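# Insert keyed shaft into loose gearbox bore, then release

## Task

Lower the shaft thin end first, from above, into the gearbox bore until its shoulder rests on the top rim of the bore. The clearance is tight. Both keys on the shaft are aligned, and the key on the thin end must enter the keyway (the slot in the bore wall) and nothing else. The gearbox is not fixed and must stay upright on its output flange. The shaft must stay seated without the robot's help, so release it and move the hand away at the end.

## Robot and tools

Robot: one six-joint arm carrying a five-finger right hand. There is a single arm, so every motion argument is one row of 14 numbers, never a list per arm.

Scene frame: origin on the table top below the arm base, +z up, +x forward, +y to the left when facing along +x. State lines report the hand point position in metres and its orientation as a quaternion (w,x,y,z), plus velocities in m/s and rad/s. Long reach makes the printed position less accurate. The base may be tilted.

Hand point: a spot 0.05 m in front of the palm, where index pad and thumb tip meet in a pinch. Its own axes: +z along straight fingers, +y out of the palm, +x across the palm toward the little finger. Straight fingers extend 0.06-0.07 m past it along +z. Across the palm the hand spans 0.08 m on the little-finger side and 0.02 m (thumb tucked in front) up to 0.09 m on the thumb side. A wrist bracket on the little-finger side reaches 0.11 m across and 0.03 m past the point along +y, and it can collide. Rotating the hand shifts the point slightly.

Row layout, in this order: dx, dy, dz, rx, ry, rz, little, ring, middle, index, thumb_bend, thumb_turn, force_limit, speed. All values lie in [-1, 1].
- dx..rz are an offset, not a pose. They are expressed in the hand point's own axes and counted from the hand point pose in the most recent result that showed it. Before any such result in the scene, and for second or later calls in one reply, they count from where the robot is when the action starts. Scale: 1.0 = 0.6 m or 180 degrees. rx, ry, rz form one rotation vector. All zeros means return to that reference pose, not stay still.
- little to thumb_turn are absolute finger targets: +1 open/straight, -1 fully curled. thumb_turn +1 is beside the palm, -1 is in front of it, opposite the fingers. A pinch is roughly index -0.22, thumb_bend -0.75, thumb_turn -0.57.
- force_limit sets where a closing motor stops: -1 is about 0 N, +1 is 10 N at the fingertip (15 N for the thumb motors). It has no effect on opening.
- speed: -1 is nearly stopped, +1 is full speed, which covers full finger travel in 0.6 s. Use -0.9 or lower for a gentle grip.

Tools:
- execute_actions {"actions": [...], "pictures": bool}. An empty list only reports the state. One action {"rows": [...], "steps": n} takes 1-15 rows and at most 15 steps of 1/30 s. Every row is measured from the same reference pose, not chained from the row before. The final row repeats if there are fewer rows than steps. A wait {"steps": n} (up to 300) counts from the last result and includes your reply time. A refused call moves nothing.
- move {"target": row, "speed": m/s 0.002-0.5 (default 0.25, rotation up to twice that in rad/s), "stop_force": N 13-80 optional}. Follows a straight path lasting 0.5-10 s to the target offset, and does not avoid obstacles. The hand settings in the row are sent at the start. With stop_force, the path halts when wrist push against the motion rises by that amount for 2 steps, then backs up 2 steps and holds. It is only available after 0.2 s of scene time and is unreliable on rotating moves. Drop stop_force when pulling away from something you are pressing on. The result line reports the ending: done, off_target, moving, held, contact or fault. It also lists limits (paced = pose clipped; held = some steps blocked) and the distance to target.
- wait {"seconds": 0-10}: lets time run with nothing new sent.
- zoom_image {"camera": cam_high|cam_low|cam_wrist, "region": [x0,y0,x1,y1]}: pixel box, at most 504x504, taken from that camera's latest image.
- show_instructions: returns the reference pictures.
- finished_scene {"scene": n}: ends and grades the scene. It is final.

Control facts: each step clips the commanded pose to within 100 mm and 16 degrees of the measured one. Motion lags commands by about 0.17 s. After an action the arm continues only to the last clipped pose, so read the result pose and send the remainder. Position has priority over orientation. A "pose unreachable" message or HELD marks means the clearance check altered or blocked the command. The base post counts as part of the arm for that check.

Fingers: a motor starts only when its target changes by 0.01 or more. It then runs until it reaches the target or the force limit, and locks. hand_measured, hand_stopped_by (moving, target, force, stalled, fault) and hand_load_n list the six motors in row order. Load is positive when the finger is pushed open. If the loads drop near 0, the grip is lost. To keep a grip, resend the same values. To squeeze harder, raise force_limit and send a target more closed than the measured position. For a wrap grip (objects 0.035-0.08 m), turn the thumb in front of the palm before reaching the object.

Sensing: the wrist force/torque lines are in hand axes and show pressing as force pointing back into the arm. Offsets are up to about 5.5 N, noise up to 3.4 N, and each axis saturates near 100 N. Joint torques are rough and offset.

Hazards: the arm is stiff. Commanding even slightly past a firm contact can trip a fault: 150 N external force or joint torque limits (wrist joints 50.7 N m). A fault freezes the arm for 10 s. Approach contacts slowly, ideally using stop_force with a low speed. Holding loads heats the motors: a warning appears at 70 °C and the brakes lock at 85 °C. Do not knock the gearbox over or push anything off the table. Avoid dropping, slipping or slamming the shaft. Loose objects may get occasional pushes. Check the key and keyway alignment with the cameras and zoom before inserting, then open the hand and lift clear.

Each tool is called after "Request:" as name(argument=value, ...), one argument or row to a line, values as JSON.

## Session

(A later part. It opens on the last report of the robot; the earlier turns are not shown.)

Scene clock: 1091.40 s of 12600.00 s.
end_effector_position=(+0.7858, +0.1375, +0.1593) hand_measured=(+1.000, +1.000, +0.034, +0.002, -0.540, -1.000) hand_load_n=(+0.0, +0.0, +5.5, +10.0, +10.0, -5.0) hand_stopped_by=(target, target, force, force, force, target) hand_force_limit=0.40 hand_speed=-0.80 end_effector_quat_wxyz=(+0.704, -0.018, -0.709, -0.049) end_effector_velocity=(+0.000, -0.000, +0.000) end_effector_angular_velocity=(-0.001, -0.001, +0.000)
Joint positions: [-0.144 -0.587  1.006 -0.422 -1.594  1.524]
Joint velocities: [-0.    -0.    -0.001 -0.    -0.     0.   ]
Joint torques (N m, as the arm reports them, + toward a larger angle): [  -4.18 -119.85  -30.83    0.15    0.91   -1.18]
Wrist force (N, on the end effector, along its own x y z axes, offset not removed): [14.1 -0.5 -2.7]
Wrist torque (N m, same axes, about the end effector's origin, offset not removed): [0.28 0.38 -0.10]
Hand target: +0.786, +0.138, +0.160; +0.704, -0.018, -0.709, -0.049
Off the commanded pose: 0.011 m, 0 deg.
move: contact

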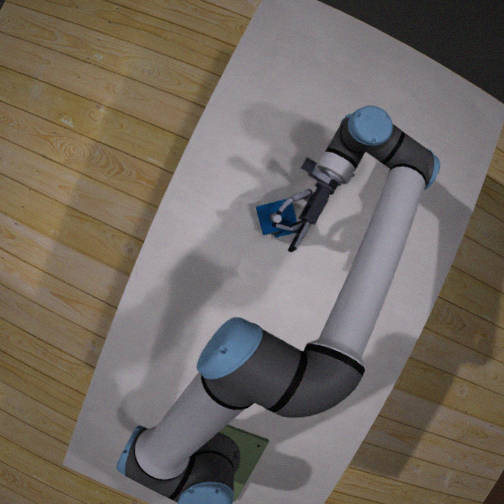

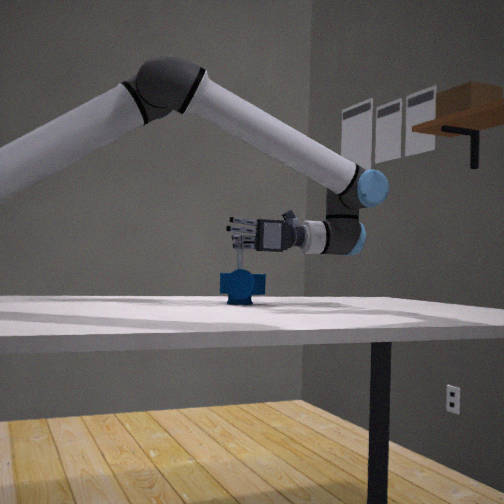

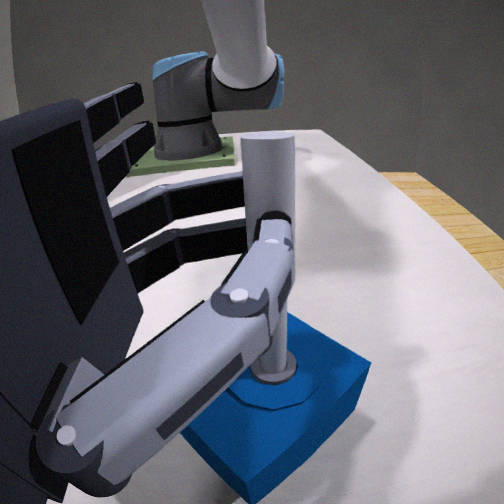

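Request:
execute_actions(
  actions=[
    {"rows":[[0.0006,0,0,0,0,0,1,1,-0.5,-0.45,-0.95,-1,1,-0.8]],"steps":15},
  ],
  pictures=false,
)

Request:
move(
  target=[0,0,-0.0011,0,0.0035,0,1,1,-0.5,-0.45,-0.95,-1,1,-0.8],
  speed=0.003,
)

Scene clock: 1103.07 s of 12600.00 s.
end_effector_position=(+0.7858, +0.1375, +0.1596) hand_measured=(+1.000, +1.000, +0.022, +0.002, -0.590, -1.000) hand_load_n=(+0.0, +0.0, +12.0, +12.0, +13.5, -4.0) hand_stopped_by=(target, target, force, force, force, target) hand_force_limit=1.00 hand_speed=-0.80 end_effector_quat_wxyz=(+0.704, -0.018, -0.709, -0.049) end_effector_velocity=(+0.000, +0.001, -0.001) end_effector_angular_velocity=(+0.000, +0.001, +0.000)
Joint positions: [-0.144 -0.587  1.006 -0.422 -1.594  1.524]
Joint velocities: [ 0.001  0.002 -0.001  0.     0.001 -0.   ]
Joint torques (N m, as the arm reports them, + toward a larger angle): [ -12.81 -128.85  -48.59    2.93   -0.18   -1.04]
Wrist force (N, on the end effector, along its own x y z axes, offset not removed): [3.2 0.0 -10.2]
Wrist torque (N m, same axes, about the end effector's origin, offset not removed): [0.52 0.13 -0.22]
Hand target: +0.786, +0.137, +0.160; +0.704, -0.018, -0.709, -0.049
Off the commanded pose: 0.000 m, 0 deg.
Steps of this call (steps 1 to 90: nothing new was sent; then 8.17 s passed at rest; steps 91 to 105: all 15 steps of this action). Readings (end_effector_position | what the end effector reports):
91: (+0.7858, +0.1375, +0.1596) | hand_measured=(+1.000, +1.000, +0.034, +0.002, -0.540, -1.000) hand_load_n=(+0.0, +0.0, +5.5, +10.0, +10.0, -4.0) hand_stopped_by=(target, target, moving, force, moving, target) hand_force_limit=1.00 hand_speed=-0.80
92: (+0.7858, +0.1375, +0.1596) | hand_measured=(+1.000, +1.000, +0.034, +0.002, -0.540, -1.000) hand_load_n=(+0.0, +0.0, +5.5, +10.0, +10.0, -4.0) hand_stopped_by=(target, target, moving, force, moving, target) hand_force_limit=1.00 hand_speed=-0.80
94: (+0.7858, +0.1375, +0.1596) | hand_measured=(+1.000, +1.000, +0.026, +0.002, -0.540, -1.000) hand_load_n=(+0.0, +0.0, +9.5, +9.0, +10.5, -4.0) hand_stopped_by=(target, target, moving, force, moving, target) hand_force_limit=1.00 hand_speed=-0.80
98: (+0.7858, +0.1375, +0.1596) | hand_measured=(+1.000, +1.000, +0.022, +0.002, -0.566, -1.000) hand_load_n=(+0.0, +0.0, +11.5, +10.0, +13.0, -4.0) hand_stopped_by=(target, target, force, force, moving, target) hand_force_limit=1.00 hand_speed=-0.80
105: the state above

Scene clock: 1105.37 s of 12600.00 s.
end_effector_position=(+0.7865, +0.1374, +0.1596) hand_measured=(+1.000, +1.000, +0.022, +0.002, -0.590, -1.000) hand_load_n=(+0.0, +0.0, +12.5, +12.0, +12.0, -4.0) hand_stopped_by=(target, target, force, force, force, target) hand_force_limit=1.00 hand_speed=-0.80 end_effector_quat_wxyz=(+0.707, -0.018, -0.705, -0.049) end_effector_velocity=(-0.001, -0.001, +0.000) end_effector_angular_velocity=(-0.000, +0.003, +0.002)
Joint positions: [-0.144 -0.581  0.999 -0.41  -1.595  1.525]
Joint velocities: [-0.     0.    -0.     0.002 -0.002  0.001]
Joint torques (N m, as the arm reports them, + toward a larger angle): [ 18.05 -93.74 -49.77   4.1   -3.38   3.64]
Wrist force (N, on the end effector, along its own x y z axes, offset not removed): [-1.6 -1.1 1.9]
Wrist torque (N m, same axes, about the end effector's origin, offset not removed): [-0.33 0.28 -0.27]
Hand target: +0.786, +0.137, +0.160; +0.707, -0.018, -0.705, -0.049
Off the commanded pose: 0.000 m, 0 deg.
move: done

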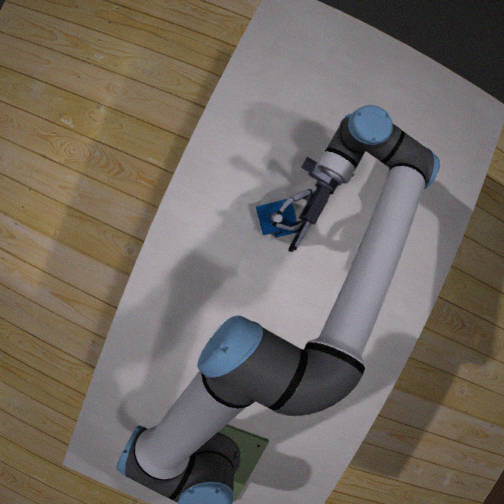

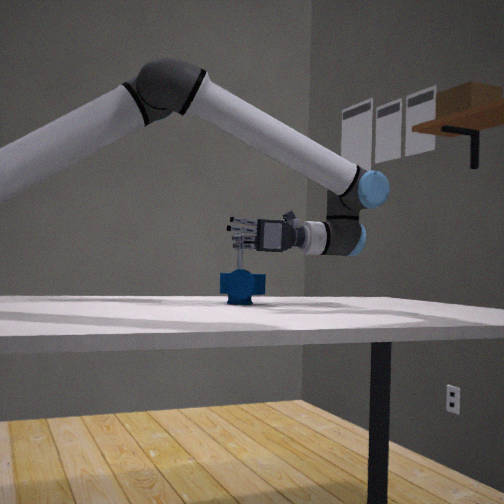

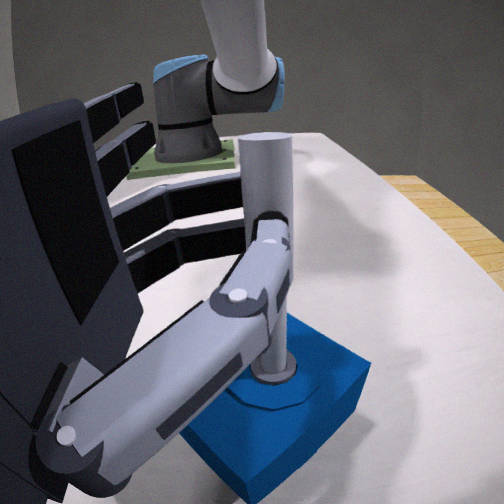

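Request:
move(
  target=[-0.02,0,0,0,0,0,1,1,-0.5,-0.45,-0.95,-1,1,-0.8],
  speed=0.003,
  stop_force=15,
)

Scene clock: 1107.83 s of 12600.00 s.
end_effector_position=(+0.7865, +0.1375, +0.1586) hand_measured=(+1.000, +1.000, +0.022, +0.002, -0.590, -1.000) hand_load_n=(+0.0, +0.0, +12.0, +12.0, +12.0, -7.0) hand_stopped_by=(target, target, force, force, force, target) hand_force_limit=1.00 hand_speed=-0.80 end_effector_quat_wxyz=(+0.707, -0.018, -0.705, -0.049) end_effector_velocity=(+0.000, +0.001, -0.001) end_effector_angular_velocity=(-0.000, +0.000, -0.000)
Joint positions: [-0.144 -0.58   0.999 -0.411 -1.595  1.525]
Joint velocities: [ 0.001  0.001 -0.    -0.     0.001  0.001]
Joint torques (N m, as the arm reports them, + toward a larger angle): [  12.34 -111.35  -35.57   -1.31   -0.56    3.33]
Wrist force (N, on the end effector, along its own x y z axes, offset not removed): [22.2 -5.3 -3.3]
Wrist torque (N m, same axes, about the end effector's origin, offset not removed): [-0.59 0.03 -0.29]
Hand target: +0.787, +0.137, +0.159; +0.707, -0.018, -0.705, -0.049
Off the commanded pose: 0.011 m, 0 deg.
move: contact

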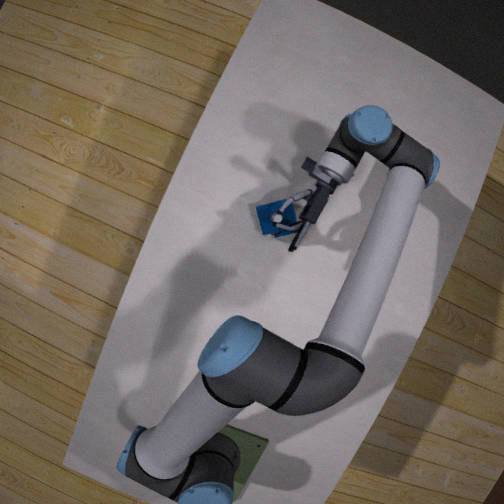

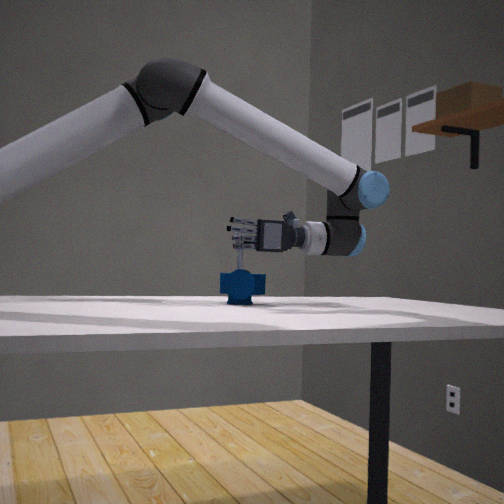

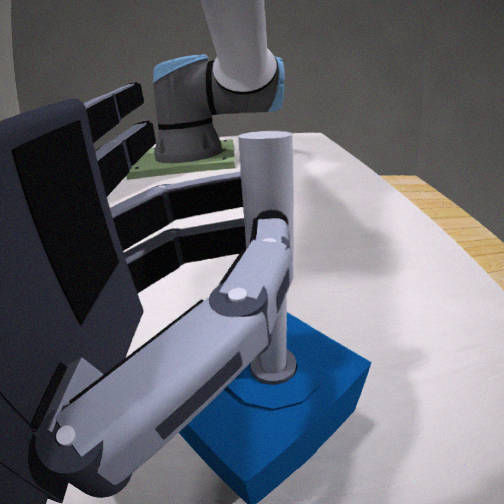

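Request:
zoom_image(
  camera="cam_low",
  region=[225,240,260,285],
)

Request:
zoom_image(
  camera="cam_wrist",
  region=[240,330,320,410],
)

Region (225, 240, 260, 285) of cam_low's 504x504 image, scaled by 11.200, with more detail than that image has.

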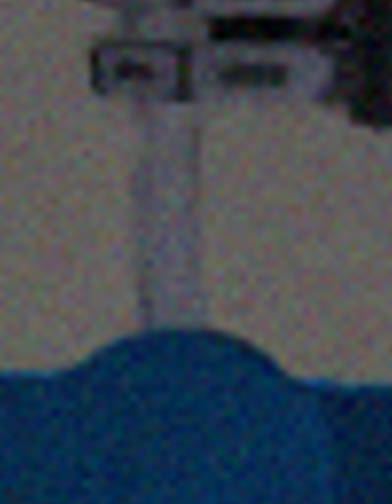

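Region (240, 330, 320, 410) of cam_wrist's 504x504 image, scaled by 6.300, with more detail than that image has.

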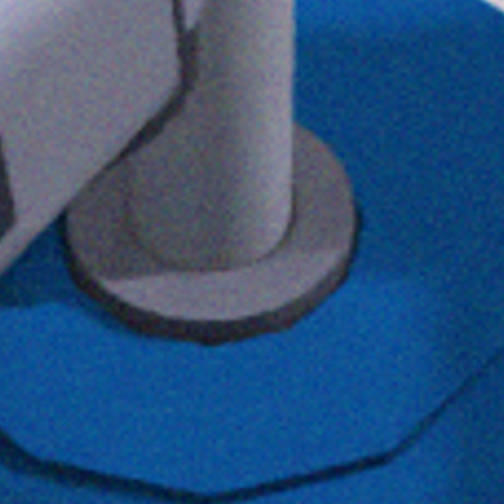

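Request:
move(
  target=[0.0015,0,-0.0019,0,0.006,0,1,1,-0.5,-0.45,-0.95,-1,1,-0.8],
  speed=0.003,
)

Request:
zoom_image(
  camera="cam_low",
  region=[225,240,260,285],
)

Request:
move(
  target=[-0.02,0,0,0,0,0,1,1,-0.5,-0.45,-0.95,-1,1,-0.8],
  speed=0.003,
  stop_force=15,
)

Scene clock: 1123.40 s of 12600.00 s.
end_effector_position=(+0.7876, +0.1373, +0.1595) hand_measured=(+1.000, +1.000, +0.022, +0.002, -0.590, -1.000) hand_load_n=(+0.0, +0.0, +11.5, +12.5, +11.0, -5.0) hand_stopped_by=(target, target, force, force, force, target) hand_force_limit=1.00 hand_speed=-0.80 end_effector_quat_wxyz=(+0.714, -0.018, -0.698, -0.049) end_effector_velocity=(-0.000, +0.000, +0.000) end_effector_angular_velocity=(+0.001, +0.003, -0.001)
Joint positions: [-0.144 -0.57   0.987 -0.39  -1.595  1.525]
Joint velocities: [ 0.     0.001 -0.     0.003  0.001 -0.001]
Joint torques (N m, as the arm reports them, + toward a larger angle): [ 15.41 -99.16 -48.52   5.42  -3.44   3.61]
Wrist force (N, on the end effector, along its own x y z axes, offset not removed): [-0.4 -1.9 -1.2]
Wrist torque (N m, same axes, about the end effector's origin, offset not removed): [-0.22 -0.78 -0.11]
Hand target: +0.788, +0.137, +0.160; +0.714, -0.018, -0.698, -0.049
Off the commanded pose: 0.000 m, 0 deg.
After step 90, 9.20 s passed at rest.
move: done

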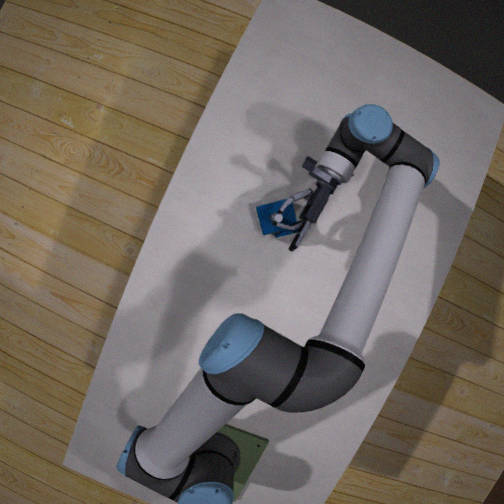

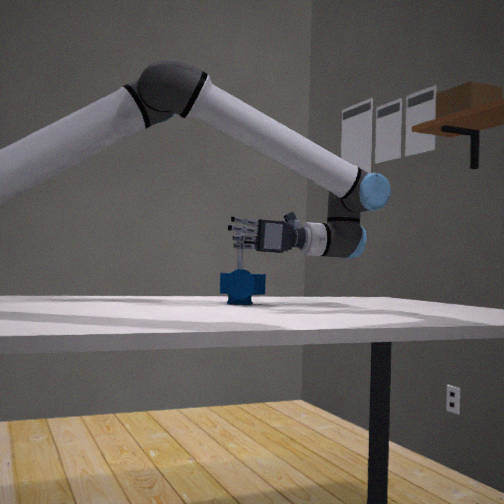

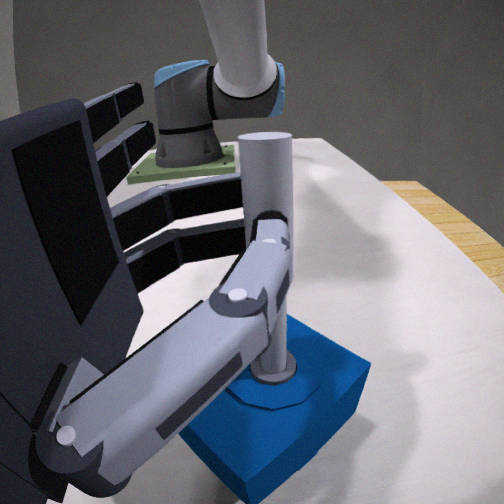

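Region (225, 240, 260, 285) of cam_low's 504x504 image, scaled by 11.200, with more detail than that image has.

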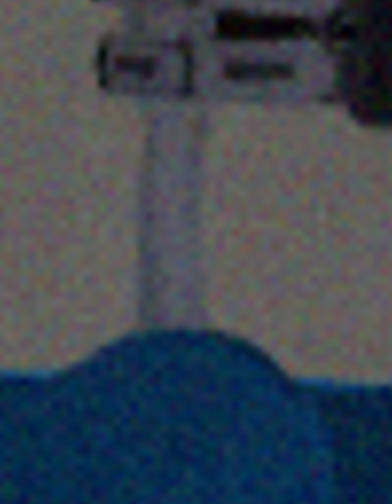

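Scene clock: 1124.20 s of 12600.00 s.
end_effector_position=(+0.7876, +0.1374, +0.1582) hand_measured=(+1.000, +1.000, +0.022, +0.002, -0.590, -1.000) hand_load_n=(+0.0, +0.0, +12.0, +12.0, +11.0, -7.0) hand_stopped_by=(target, target, force, force, force, target) hand_force_limit=1.00 hand_speed=-0.80 end_effector_quat_wxyz=(+0.714, -0.018, -0.698, -0.049) end_effector_velocity=(+0.000, +0.000, -0.000) end_effector_angular_velocity=(+0.001, +0.000, +0.002)
Joint positions: [-0.144 -0.569  0.987 -0.392 -1.595  1.525]
Joint velocities: [ 0.001  0.001 -0.001  0.    -0.001 -0.001]
Joint torques (N m, as the arm reports them, + toward a larger angle): [  15.88 -112.02  -32.64   -0.39    0.2     3.31]
Wrist force (N, on the end effector, along its own x y z axes, offset not removed): [11.9 6.4 -2.0]
Wrist torque (N m, same axes, about the end effector's origin, offset not removed): [0.99 0.74 -0.42]
Hand target: +0.788, +0.137, +0.159; +0.714, -0.018, -0.698, -0.049
Off the commanded pose: 0.011 m, 0 deg.
move: contact

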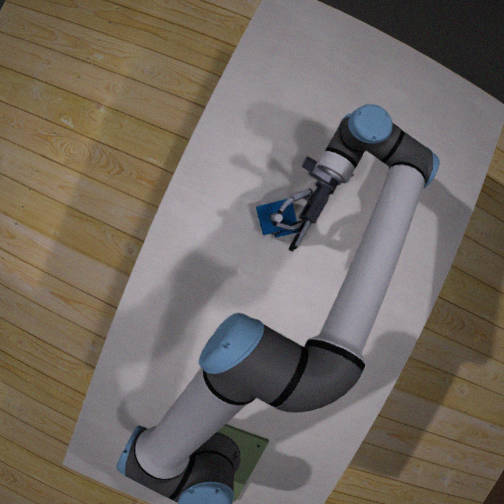

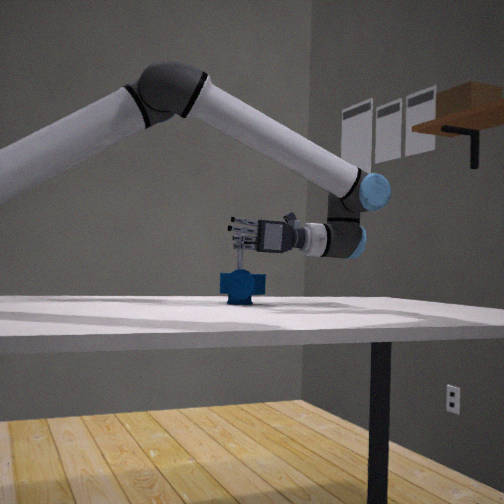

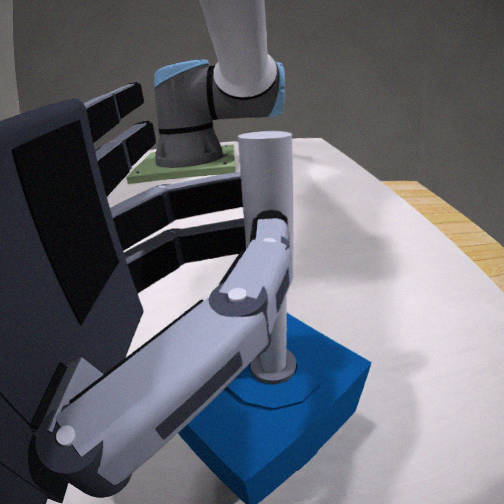

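Request:
move(
  target=[0.0008,0.0012,-0.0013,0.028,0,0,1,1,-0.5,-0.45,-0.95,-1,1,-0.8],
  speed=0.004,
)

Request:
zoom_image(
  camera="cam_high",
  region=[240,170,340,270],
)

Scene clock: 1148.57 s of 12600.00 s.
end_effector_position=(+0.7884, +0.1379, +0.1587) hand_measured=(+1.000, +1.000, +0.022, +0.002, -0.590, -1.000) hand_load_n=(+0.0, +0.0, +11.0, +14.0, +9.0, -4.5) hand_stopped_by=(target, target, force, force, force, target) hand_force_limit=1.00 hand_speed=-0.80 end_effector_quat_wxyz=(+0.714, +0.011, -0.699, -0.021) end_effector_velocity=(+0.000, +0.000, -0.001) end_effector_angular_velocity=(-0.001, +0.002, +0.001)
Joint positions: [-0.122 -0.556  0.959 -0.38  -1.654  1.524]
Joint velocities: [ 0.001  0.002 -0.001  0.001 -0.001  0.001]
Joint torques (N m, as the arm reports them, + toward a larger angle): [ 14.63 -99.69 -48.38   5.37  -3.86  -3.93]
Wrist force (N, on the end effector, along its own x y z axes, offset not removed): [-2.8 1.2 -9.5]
Wrist torque (N m, same axes, about the end effector's origin, offset not removed): [0.47 0.25 -0.10]
Hand target: +0.788, +0.138, +0.159; +0.714, +0.011, -0.699, -0.021
Off the commanded pose: 0.000 m, 0 deg.
After step 90, 11.17 s passed at rest.
move: done

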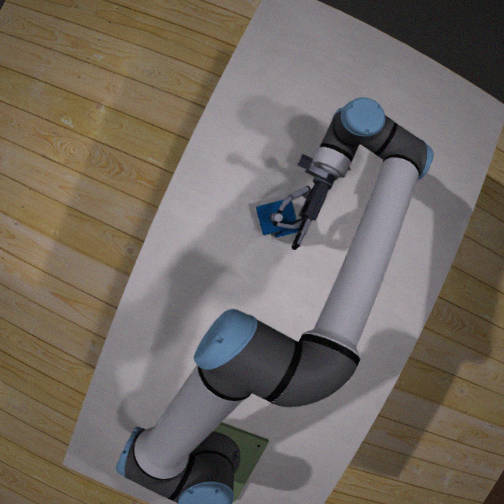

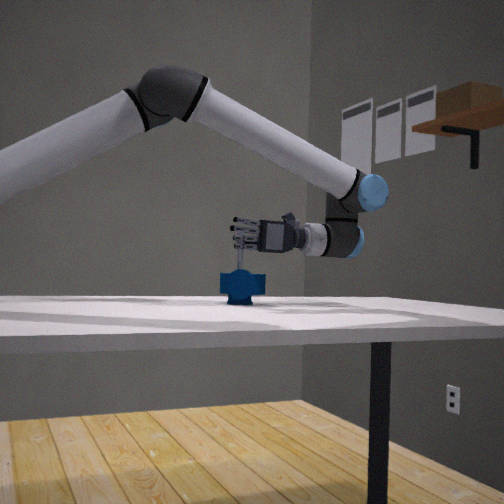

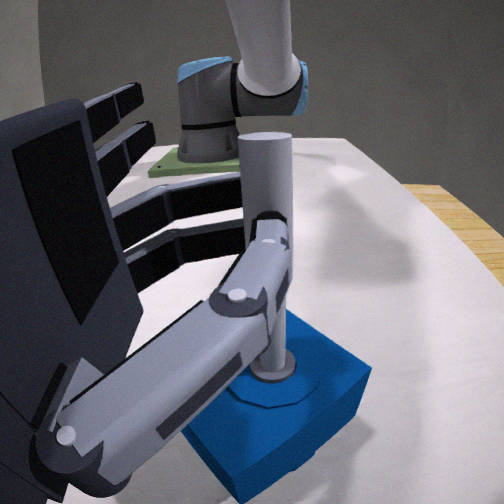

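Region (240, 170, 340, 270) of cam_high's 504x504 image, scaled by 5.040, with more detail than that image has.

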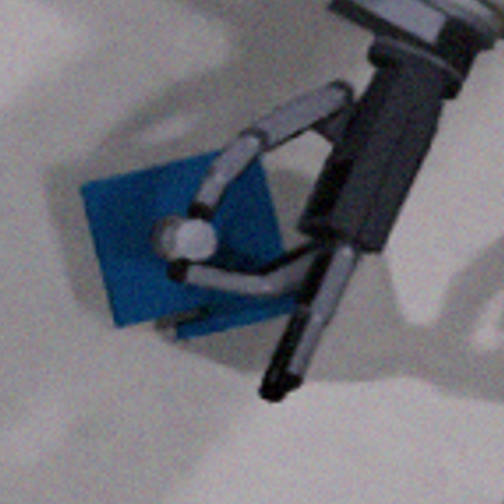

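Request:
move(
  target=[0,0,-0.0012,0,0,0,1,1,-0.5,-0.45,-0.95,-1,1,-0.8],
  speed=0.003,
)

Request:
move(
  target=[-0.02,0,0,0,0,0,1,1,-0.5,-0.45,-0.95,-1,1,-0.8],
  speed=0.003,
  stop_force=15,
)

Scene clock: 1154.93 s of 12600.00 s.
end_effector_position=(+0.7890, +0.1379, +0.1587) hand_measured=(+1.000, +1.000, +0.022, +0.002, -0.590, -1.000) hand_load_n=(+0.0, +0.0, +10.5, +14.5, +10.5, -3.5) hand_stopped_by=(target, target, force, force, force, target) hand_force_limit=1.00 hand_speed=-0.80 end_effector_quat_wxyz=(+0.714, +0.011, -0.699, -0.021) end_effector_velocity=(+0.000, +0.000, -0.001) end_effector_angular_velocity=(-0.000, +0.002, +0.001)
Joint positions: [-0.122 -0.554  0.956 -0.379 -1.654  1.524]
Joint velocities: [ 0.001  0.002 -0.002  0.001 -0.001  0.   ]
Joint torques (N m, as the arm reports them, + toward a larger angle): [ 12.92 -98.56 -49.15   4.7    3.17  -4.2 ]
Wrist force (N, on the end effector, along its own x y z axes, offset not removed): [-4.6 -1.1 -0.5]
Wrist torque (N m, same axes, about the end effector's origin, offset not removed): [0.03 0.61 -0.43]
Hand target: +0.789, +0.138, +0.159; +0.714, +0.011, -0.699, -0.021
Off the commanded pose: 0.000 m, 0 deg.
After step 90, 2.67 s passed at rest.
move: done

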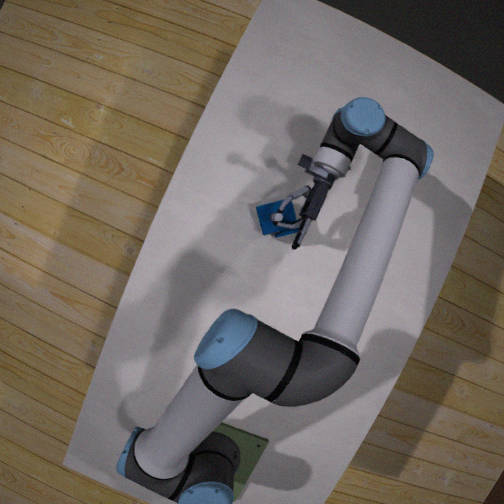

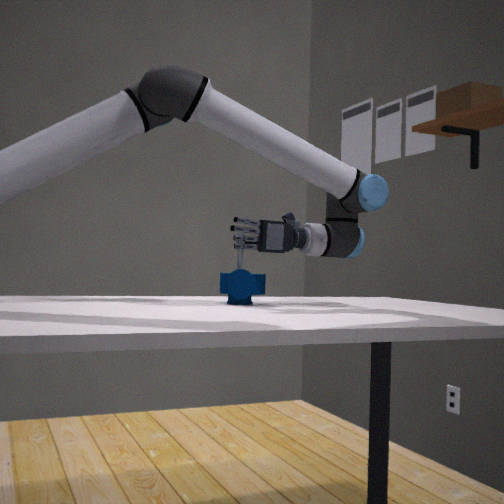

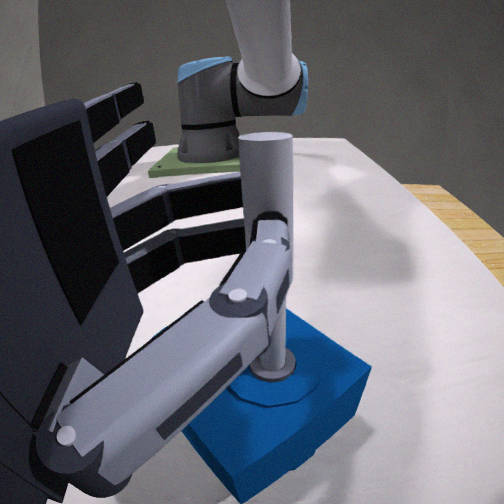

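Scene clock: 1155.73 s of 12600.00 s.
end_effector_position=(+0.7890, +0.1380, +0.1574) hand_measured=(+1.000, +1.000, +0.022, +0.002, -0.590, -1.000) hand_load_n=(+0.0, +0.0, +10.5, +14.0, +10.5, -5.0) hand_stopped_by=(target, target, force, force, force, target) hand_force_limit=1.00 hand_speed=-0.80 end_effector_quat_wxyz=(+0.714, +0.011, -0.699, -0.022) end_effector_velocity=(+0.000, -0.000, +0.000) end_effector_angular_velocity=(-0.000, +0.000, -0.000)
Joint positions: [-0.122 -0.553  0.957 -0.38  -1.653  1.524]
Joint velocities: [-0. -0.  0.  0.  0.  0.]
Joint torques (N m, as the arm reports them, + toward a larger angle): [  13.51 -112.07  -33.55   -0.24    3.4    -2.64]
Wrist force (N, on the end effector, along its own x y z axes, offset not removed): [17.1 -0.4 0.9]
Wrist torque (N m, same axes, about the end effector's origin, offset not removed): [-0.40 0.15 -0.20]
Hand target: +0.789, +0.138, +0.158; +0.714, +0.011, -0.699, -0.021
Off the commanded pose: 0.011 m, 0 deg.
move: contact

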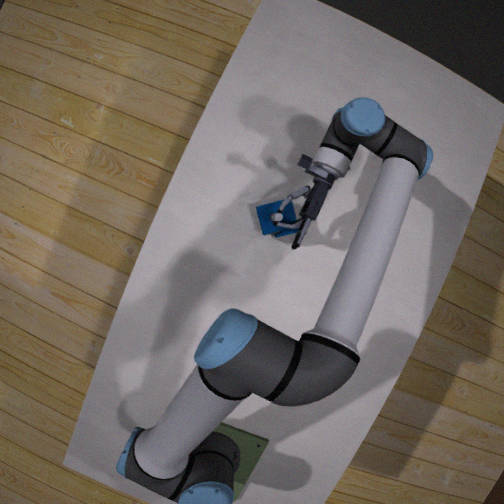

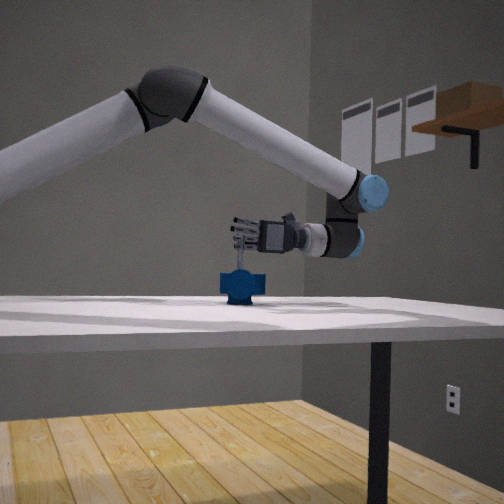

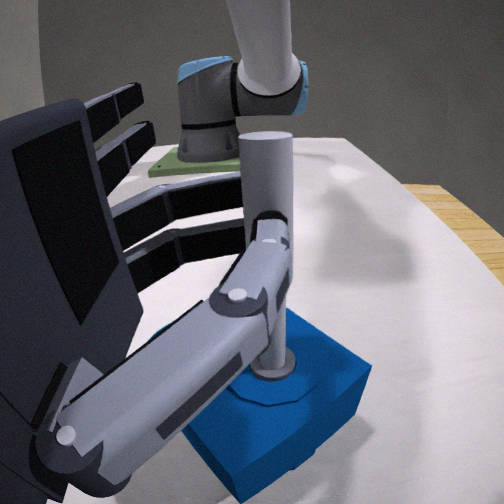

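Request:
move(
  target=[-0.02,0,0,0,0,0,1,1,-0.5,-0.45,-0.95,-1,1,-0.8],
  speed=0.003,
  stop_force=14,
)

Request:
zoom_image(
  camera="cam_wrist",
  region=[240,330,320,410],
)

Scene clock: 1160.07 s of 12600.00 s.
end_effector_position=(+0.7890, +0.1380, +0.1565) hand_measured=(+1.000, +1.000, +0.022, +0.002, -0.590, -1.000) hand_load_n=(+0.0, +0.0, +9.5, +13.5, +11.5, -7.5) hand_stopped_by=(target, target, force, force, force, target) hand_force_limit=1.00 hand_speed=-0.80 end_effector_quat_wxyz=(+0.714, +0.011, -0.699, -0.021) end_effector_velocity=(-0.000, -0.001, +0.001) end_effector_angular_velocity=(-0.000, -0.000, -0.000)
Joint positions: [-0.122 -0.553  0.957 -0.381 -1.653  1.524]
Joint velocities: [-0.001 -0.001  0.     0.001 -0.     0.   ]
Joint torques (N m, as the arm reports them, + toward a larger angle): [   1.27 -115.39  -33.78   -2.18    0.42    0.47]
Wrist force (N, on the end effector, along its own x y z axes, offset not removed): [23.5 -3.8 -4.0]
Wrist torque (N m, same axes, about the end effector's origin, offset not removed): [-0.53 0.46 -0.32]
Hand target: +0.789, +0.138, +0.157; +0.714, +0.011, -0.700, -0.021
Off the commanded pose: 0.011 m, 0 deg.
After step 90, 0.57 s passed at rest.
move: contact

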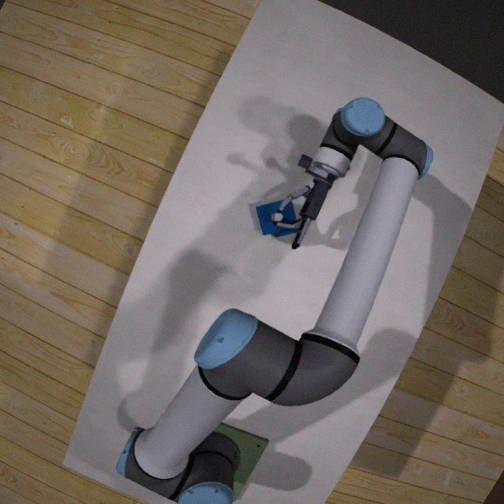

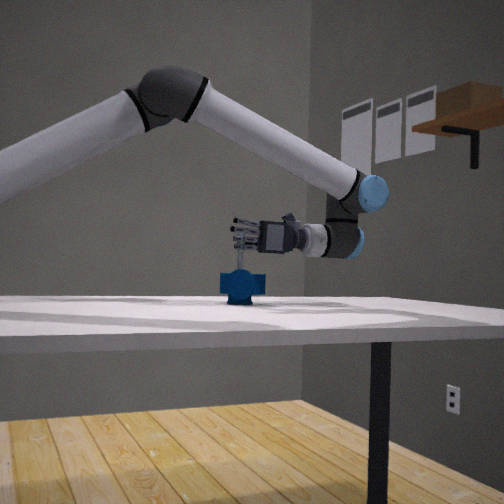

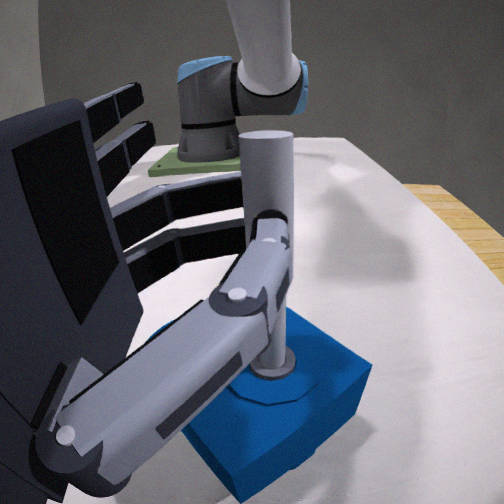

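Region (240, 330, 320, 410) of cam_wrist's 504x504 image, scaled by 6.300, with more detail than that image has.

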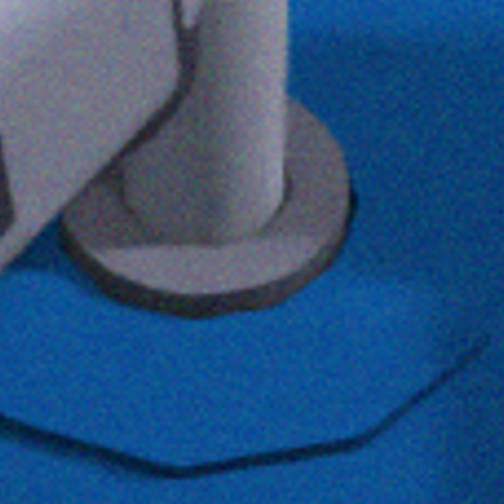

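Request:
zoom_image(
  camera="cam_low",
  region=[222,225,262,285],
)

Region (222, 225, 262, 285) of cam_low's 504x504 image, scaled by 8.400, with more detail than that image has.

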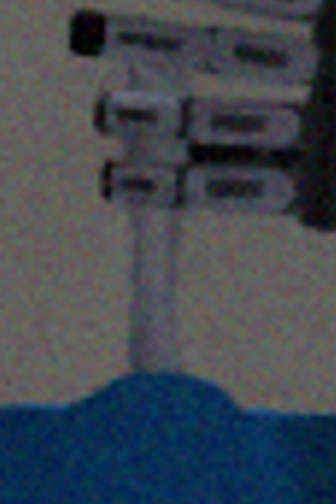

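Request:
zoom_image(
  camera="cam_high",
  region=[262,202,292,232],
)

Region (262, 202, 292, 232) of cam_high's 504x504 image, scaled by 16.800, with more detail than that image has.

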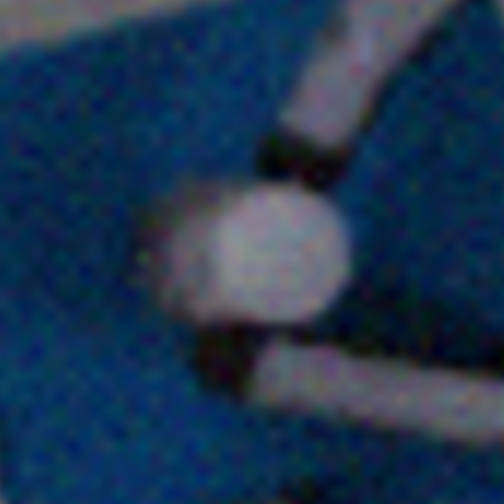

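Request:
move(
  target=[0.0025,0,0,0,0,0,1,1,-0.5,-0.45,-0.95,-1,1,-0.8],
  speed=0.004,
)

Request:
move(
  target=[0.008,0,0,0,0,0,1,1,0.45,0.45,-0.1,-1,0.4,-0.3],
  speed=0.002,
)

Scene clock: 1180.63 s of 12600.00 s.
end_effector_position=(+0.7890, +0.1380, +0.1579) hand_measured=(+1.000, +1.000, +0.022, +0.002, -0.590, -1.000) hand_load_n=(+0.0, +0.0, +9.0, +14.5, +11.0, -4.5) hand_stopped_by=(target, target, force, force, force, target) hand_force_limit=1.00 hand_speed=-0.80 end_effector_quat_wxyz=(+0.714, +0.011, -0.699, -0.021) end_effector_velocity=(-0.000, +0.000, -0.000) end_effector_angular_velocity=(-0.000, +0.002, -0.001)
Joint positions: [-0.122 -0.554  0.957 -0.38  -1.654  1.524]
Joint velocities: [-0.     0.     0.001  0.001  0.001  0.   ]
Joint torques (N m, as the arm reports them, + toward a larger angle): [ -13.9  -135.85  -49.82    5.34   -3.09    0.53]
Wrist force (N, on the end effector, along its own x y z axes, offset not removed): [0.3 -0.1 -7.3]
Wrist torque (N m, same axes, about the end effector's origin, offset not removed): [0.46 0.08 -0.05]
Hand target: +0.789, +0.138, +0.158; +0.714, +0.011, -0.699, -0.021
Off the commanded pose: 0.000 m, 0 deg.
After step 90, 16.87 s passed at rest.
move: done

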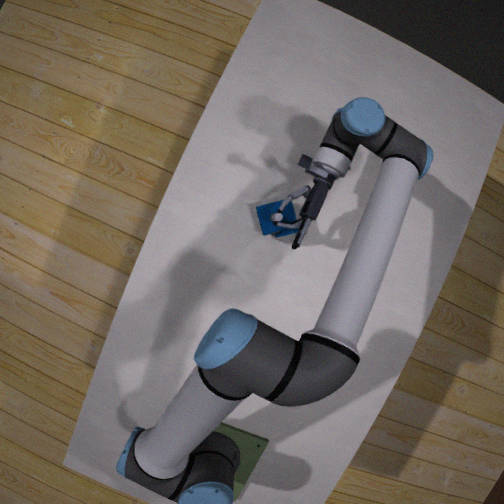

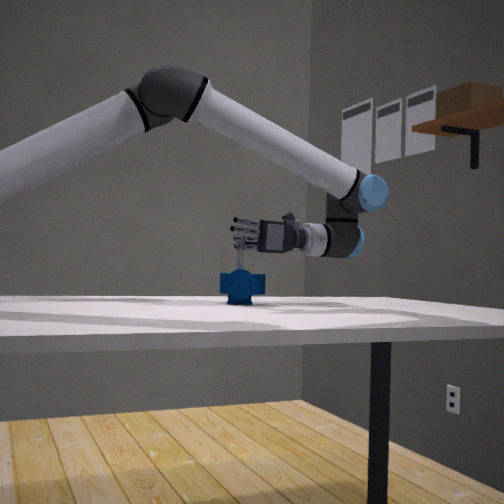

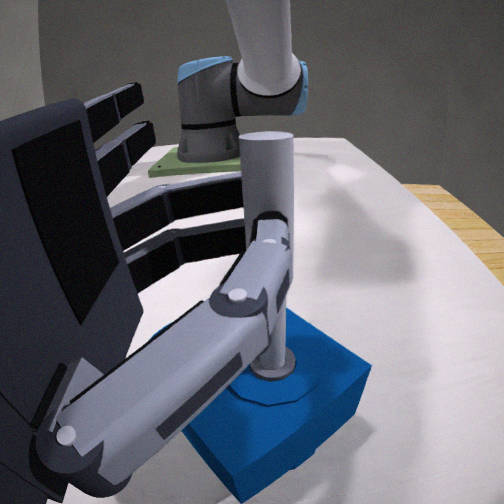

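Scene clock: 1183.27 s of 12600.00 s.
end_effector_position=(+0.7891, +0.1378, +0.1627) hand_measured=(+1.000, +1.000, +0.450, +0.450, -0.100, -1.000) hand_load_n=(+0.0, +0.0, +0.0, +0.0, +0.0, +0.0) hand_stopped_by=(target, target, target, target, target, target) hand_force_limit=0.40 hand_speed=-0.30 end_effector_quat_wxyz=(+0.714, +0.011, -0.699, -0.021) end_effector_velocity=(+0.000, +0.001, +0.001) end_effector_angular_velocity=(-0.001, -0.002, -0.003)
Joint positions: [-0.123 -0.557  0.955 -0.374 -1.654  1.524]
Joint velocities: [ 0.    -0.001 -0.    -0.001  0.003  0.   ]
Joint torques (N m, as the arm reports them, + toward a larger angle): [ -19.97 -134.12  -50.24    4.09   -2.67    0.67]
Wrist force (N, on the end effector, along its own x y z axes, offset not removed): [-2.0 0.7 -3.1]
Wrist torque (N m, same axes, about the end effector's origin, offset not removed): [0.53 0.37 -0.33]
Hand target: +0.789, +0.138, +0.163; +0.714, +0.011, -0.699, -0.021
Off the commanded pose: 0.000 m, 0 deg.
move: done

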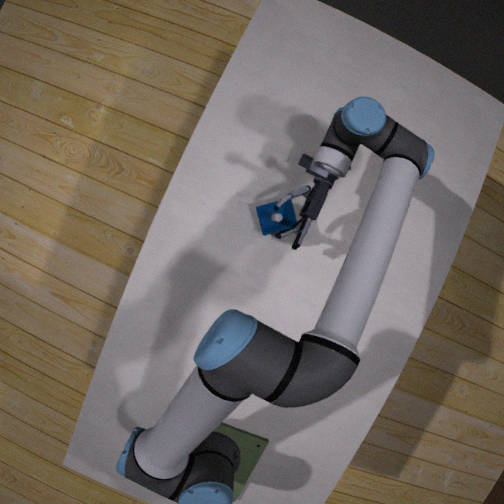

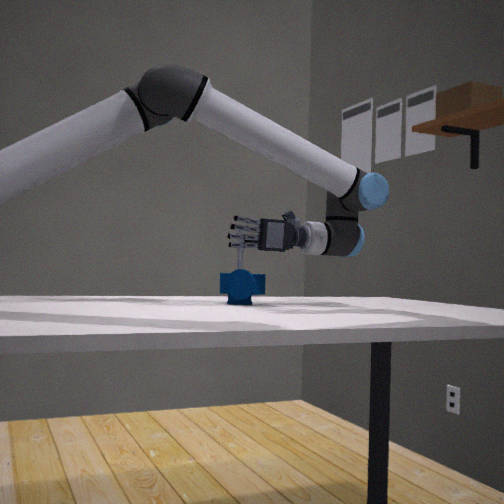

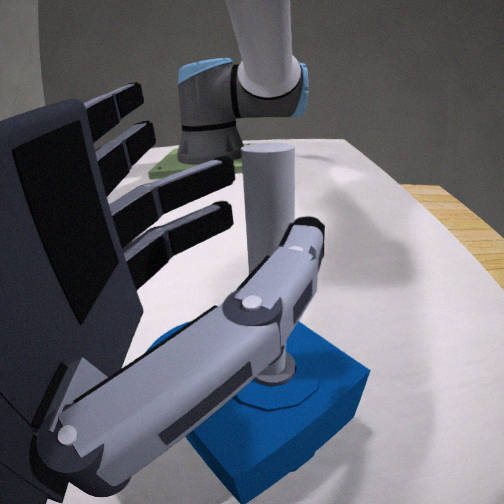

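Request:
move(
  target=[0,0.0155,-0.0067,0.28,0,0,1,1,0.45,0.45,-0.1,-1,0.4,-0.3],
  speed=0.1,
)

Scene clock: 1190.03 s of 12600.00 s.
end_effector_position=(+0.7936, +0.1472, +0.1631) hand_measured=(+1.000, +1.000, +0.450, +0.450, -0.100, -1.000) hand_load_n=(+0.0, +0.0, +0.0, +0.0, +0.0, +0.0) hand_stopped_by=(target, target, target, target, target, target) hand_force_limit=0.40 hand_speed=-0.30 end_effector_quat_wxyz=(+0.642, +0.314, -0.642, +0.278) end_effector_velocity=(+0.000, -0.000, +0.001) end_effector_angular_velocity=(+0.001, -0.004, +0.013)
Joint positions: [ 0.106 -0.576  0.968 -0.422 -2.303  1.502]
Joint velocities: [ 0.003 -0.004  0.005 -0.005 -0.01  -0.001]
Joint torques (N m, as the arm reports them, + toward a larger angle): [  13.58 -133.11  -28.49   -1.03   -3.38   -3.61]
Wrist force (N, on the end effector, along its own x y z axes, offset not removed): [-1.1 -0.3 -8.3]
Wrist torque (N m, same axes, about the end effector's origin, offset not removed): [0.56 0.57 -0.12]
Hand target: +0.794, +0.147, +0.163; +0.642, +0.314, -0.642, +0.278
Off the commanded pose: 0.000 m, 0 deg.
move: done

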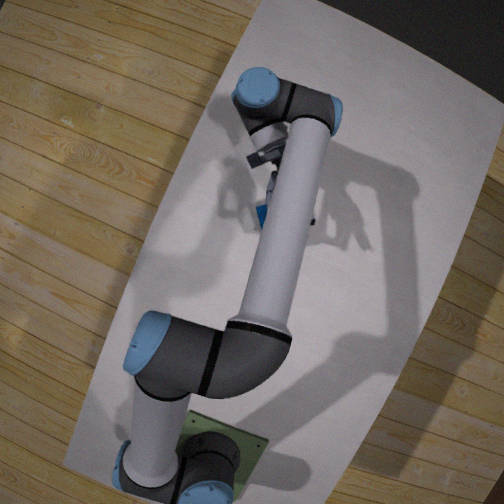

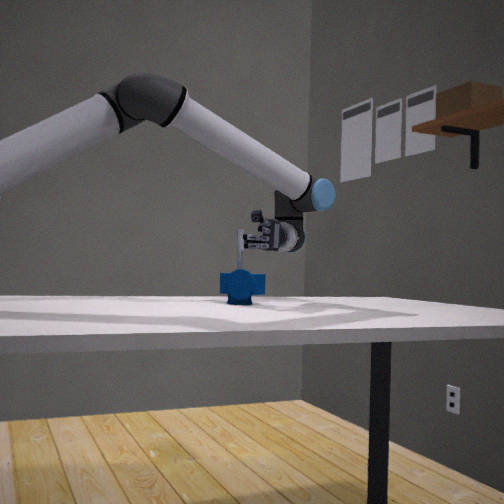

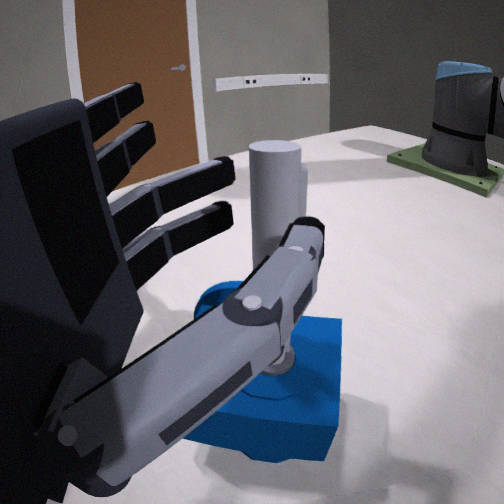

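Request:
move(
  target=[0,-0.05,-0.01,0,0,0,1,1,0.45,0.45,-0.1,-1,0.4,-0.3],
  speed=0.04,
)

Scene clock: 1195.53 s of 12600.00 s.
end_effector_position=(+0.8201, +0.1323, +0.1618) hand_measured=(+1.000, +1.000, +0.450, +0.450, -0.100, -1.000) hand_load_n=(+0.0, +0.0, +0.0, +0.0, +0.0, +0.0) hand_stopped_by=(target, target, target, target, target, target) hand_force_limit=0.40 hand_speed=-0.30 end_effector_quat_wxyz=(+0.642, +0.314, -0.642, +0.278) end_effector_velocity=(+0.002, -0.001, -0.000) end_effector_angular_velocity=(-0.000, +0.000, +0.000)
Joint positions: [ 0.089 -0.534  0.888 -0.384 -2.32   1.501]
Joint velocities: [-0.001  0.003 -0.006  0.003 -0.001  0.   ]
Joint torques (N m, as the arm reports them, + toward a larger angle): [ -20.33 -101.72  -51.51    3.78   -2.63   -0.69]
Wrist force (N, on the end effector, along its own x y z axes, offset not removed): [-0.7 0.6 -3.4]
Wrist torque (N m, same axes, about the end effector's origin, offset not removed): [0.28 0.04 -0.16]
Hand target: +0.820, +0.132, +0.162; +0.642, +0.314, -0.642, +0.278
Off the commanded pose: 0.000 m, 0 deg.
After step 90, 1.33 s passed at rest.
move: done

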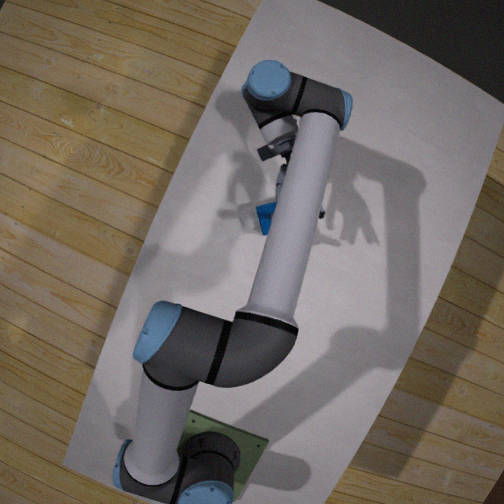

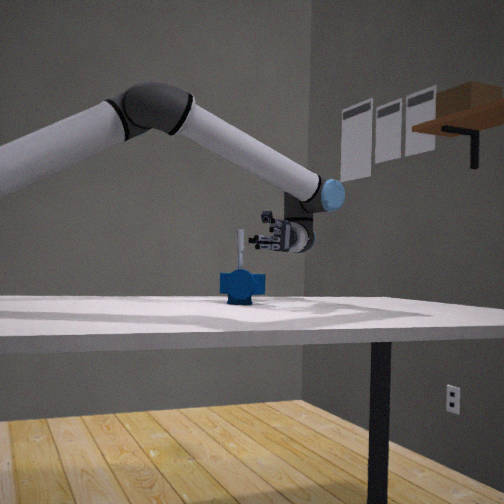

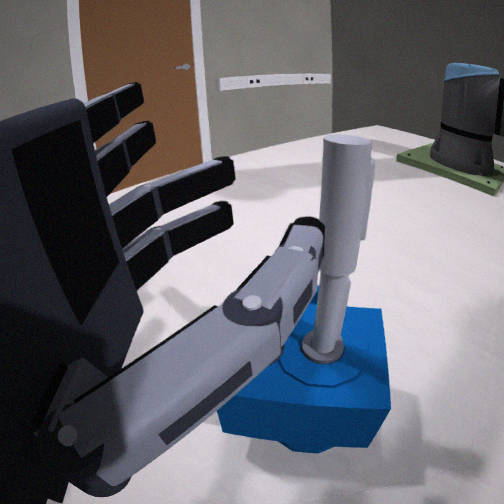

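Request:
zoom_image(
  camera="cam_wrist",
  region=[290,300,370,380],
)

Request:
zoom_image(
  camera="cam_wrist",
  region=[270,120,420,380],
)

Region (290, 300, 370, 380) of cam_wrist's 504x504 image, scaled by 6.300, with more detail than that image has.

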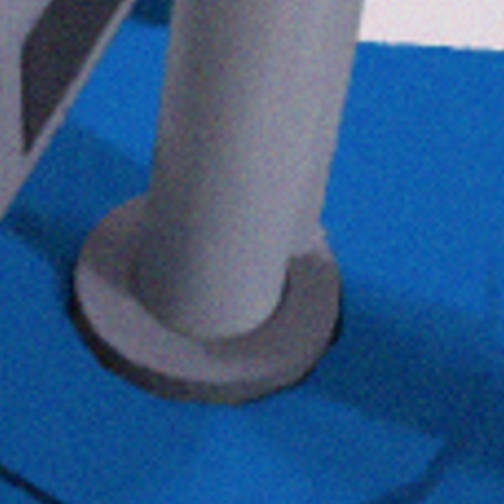

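Region (270, 120, 420, 380) of cam_wrist's 504x504 image, scaled by 1.938, with more detail than that image has; it fills the left 291 columns of this view, and the rest is white.

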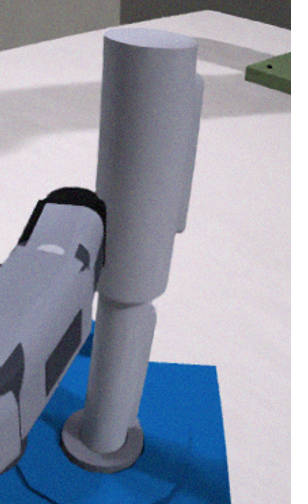

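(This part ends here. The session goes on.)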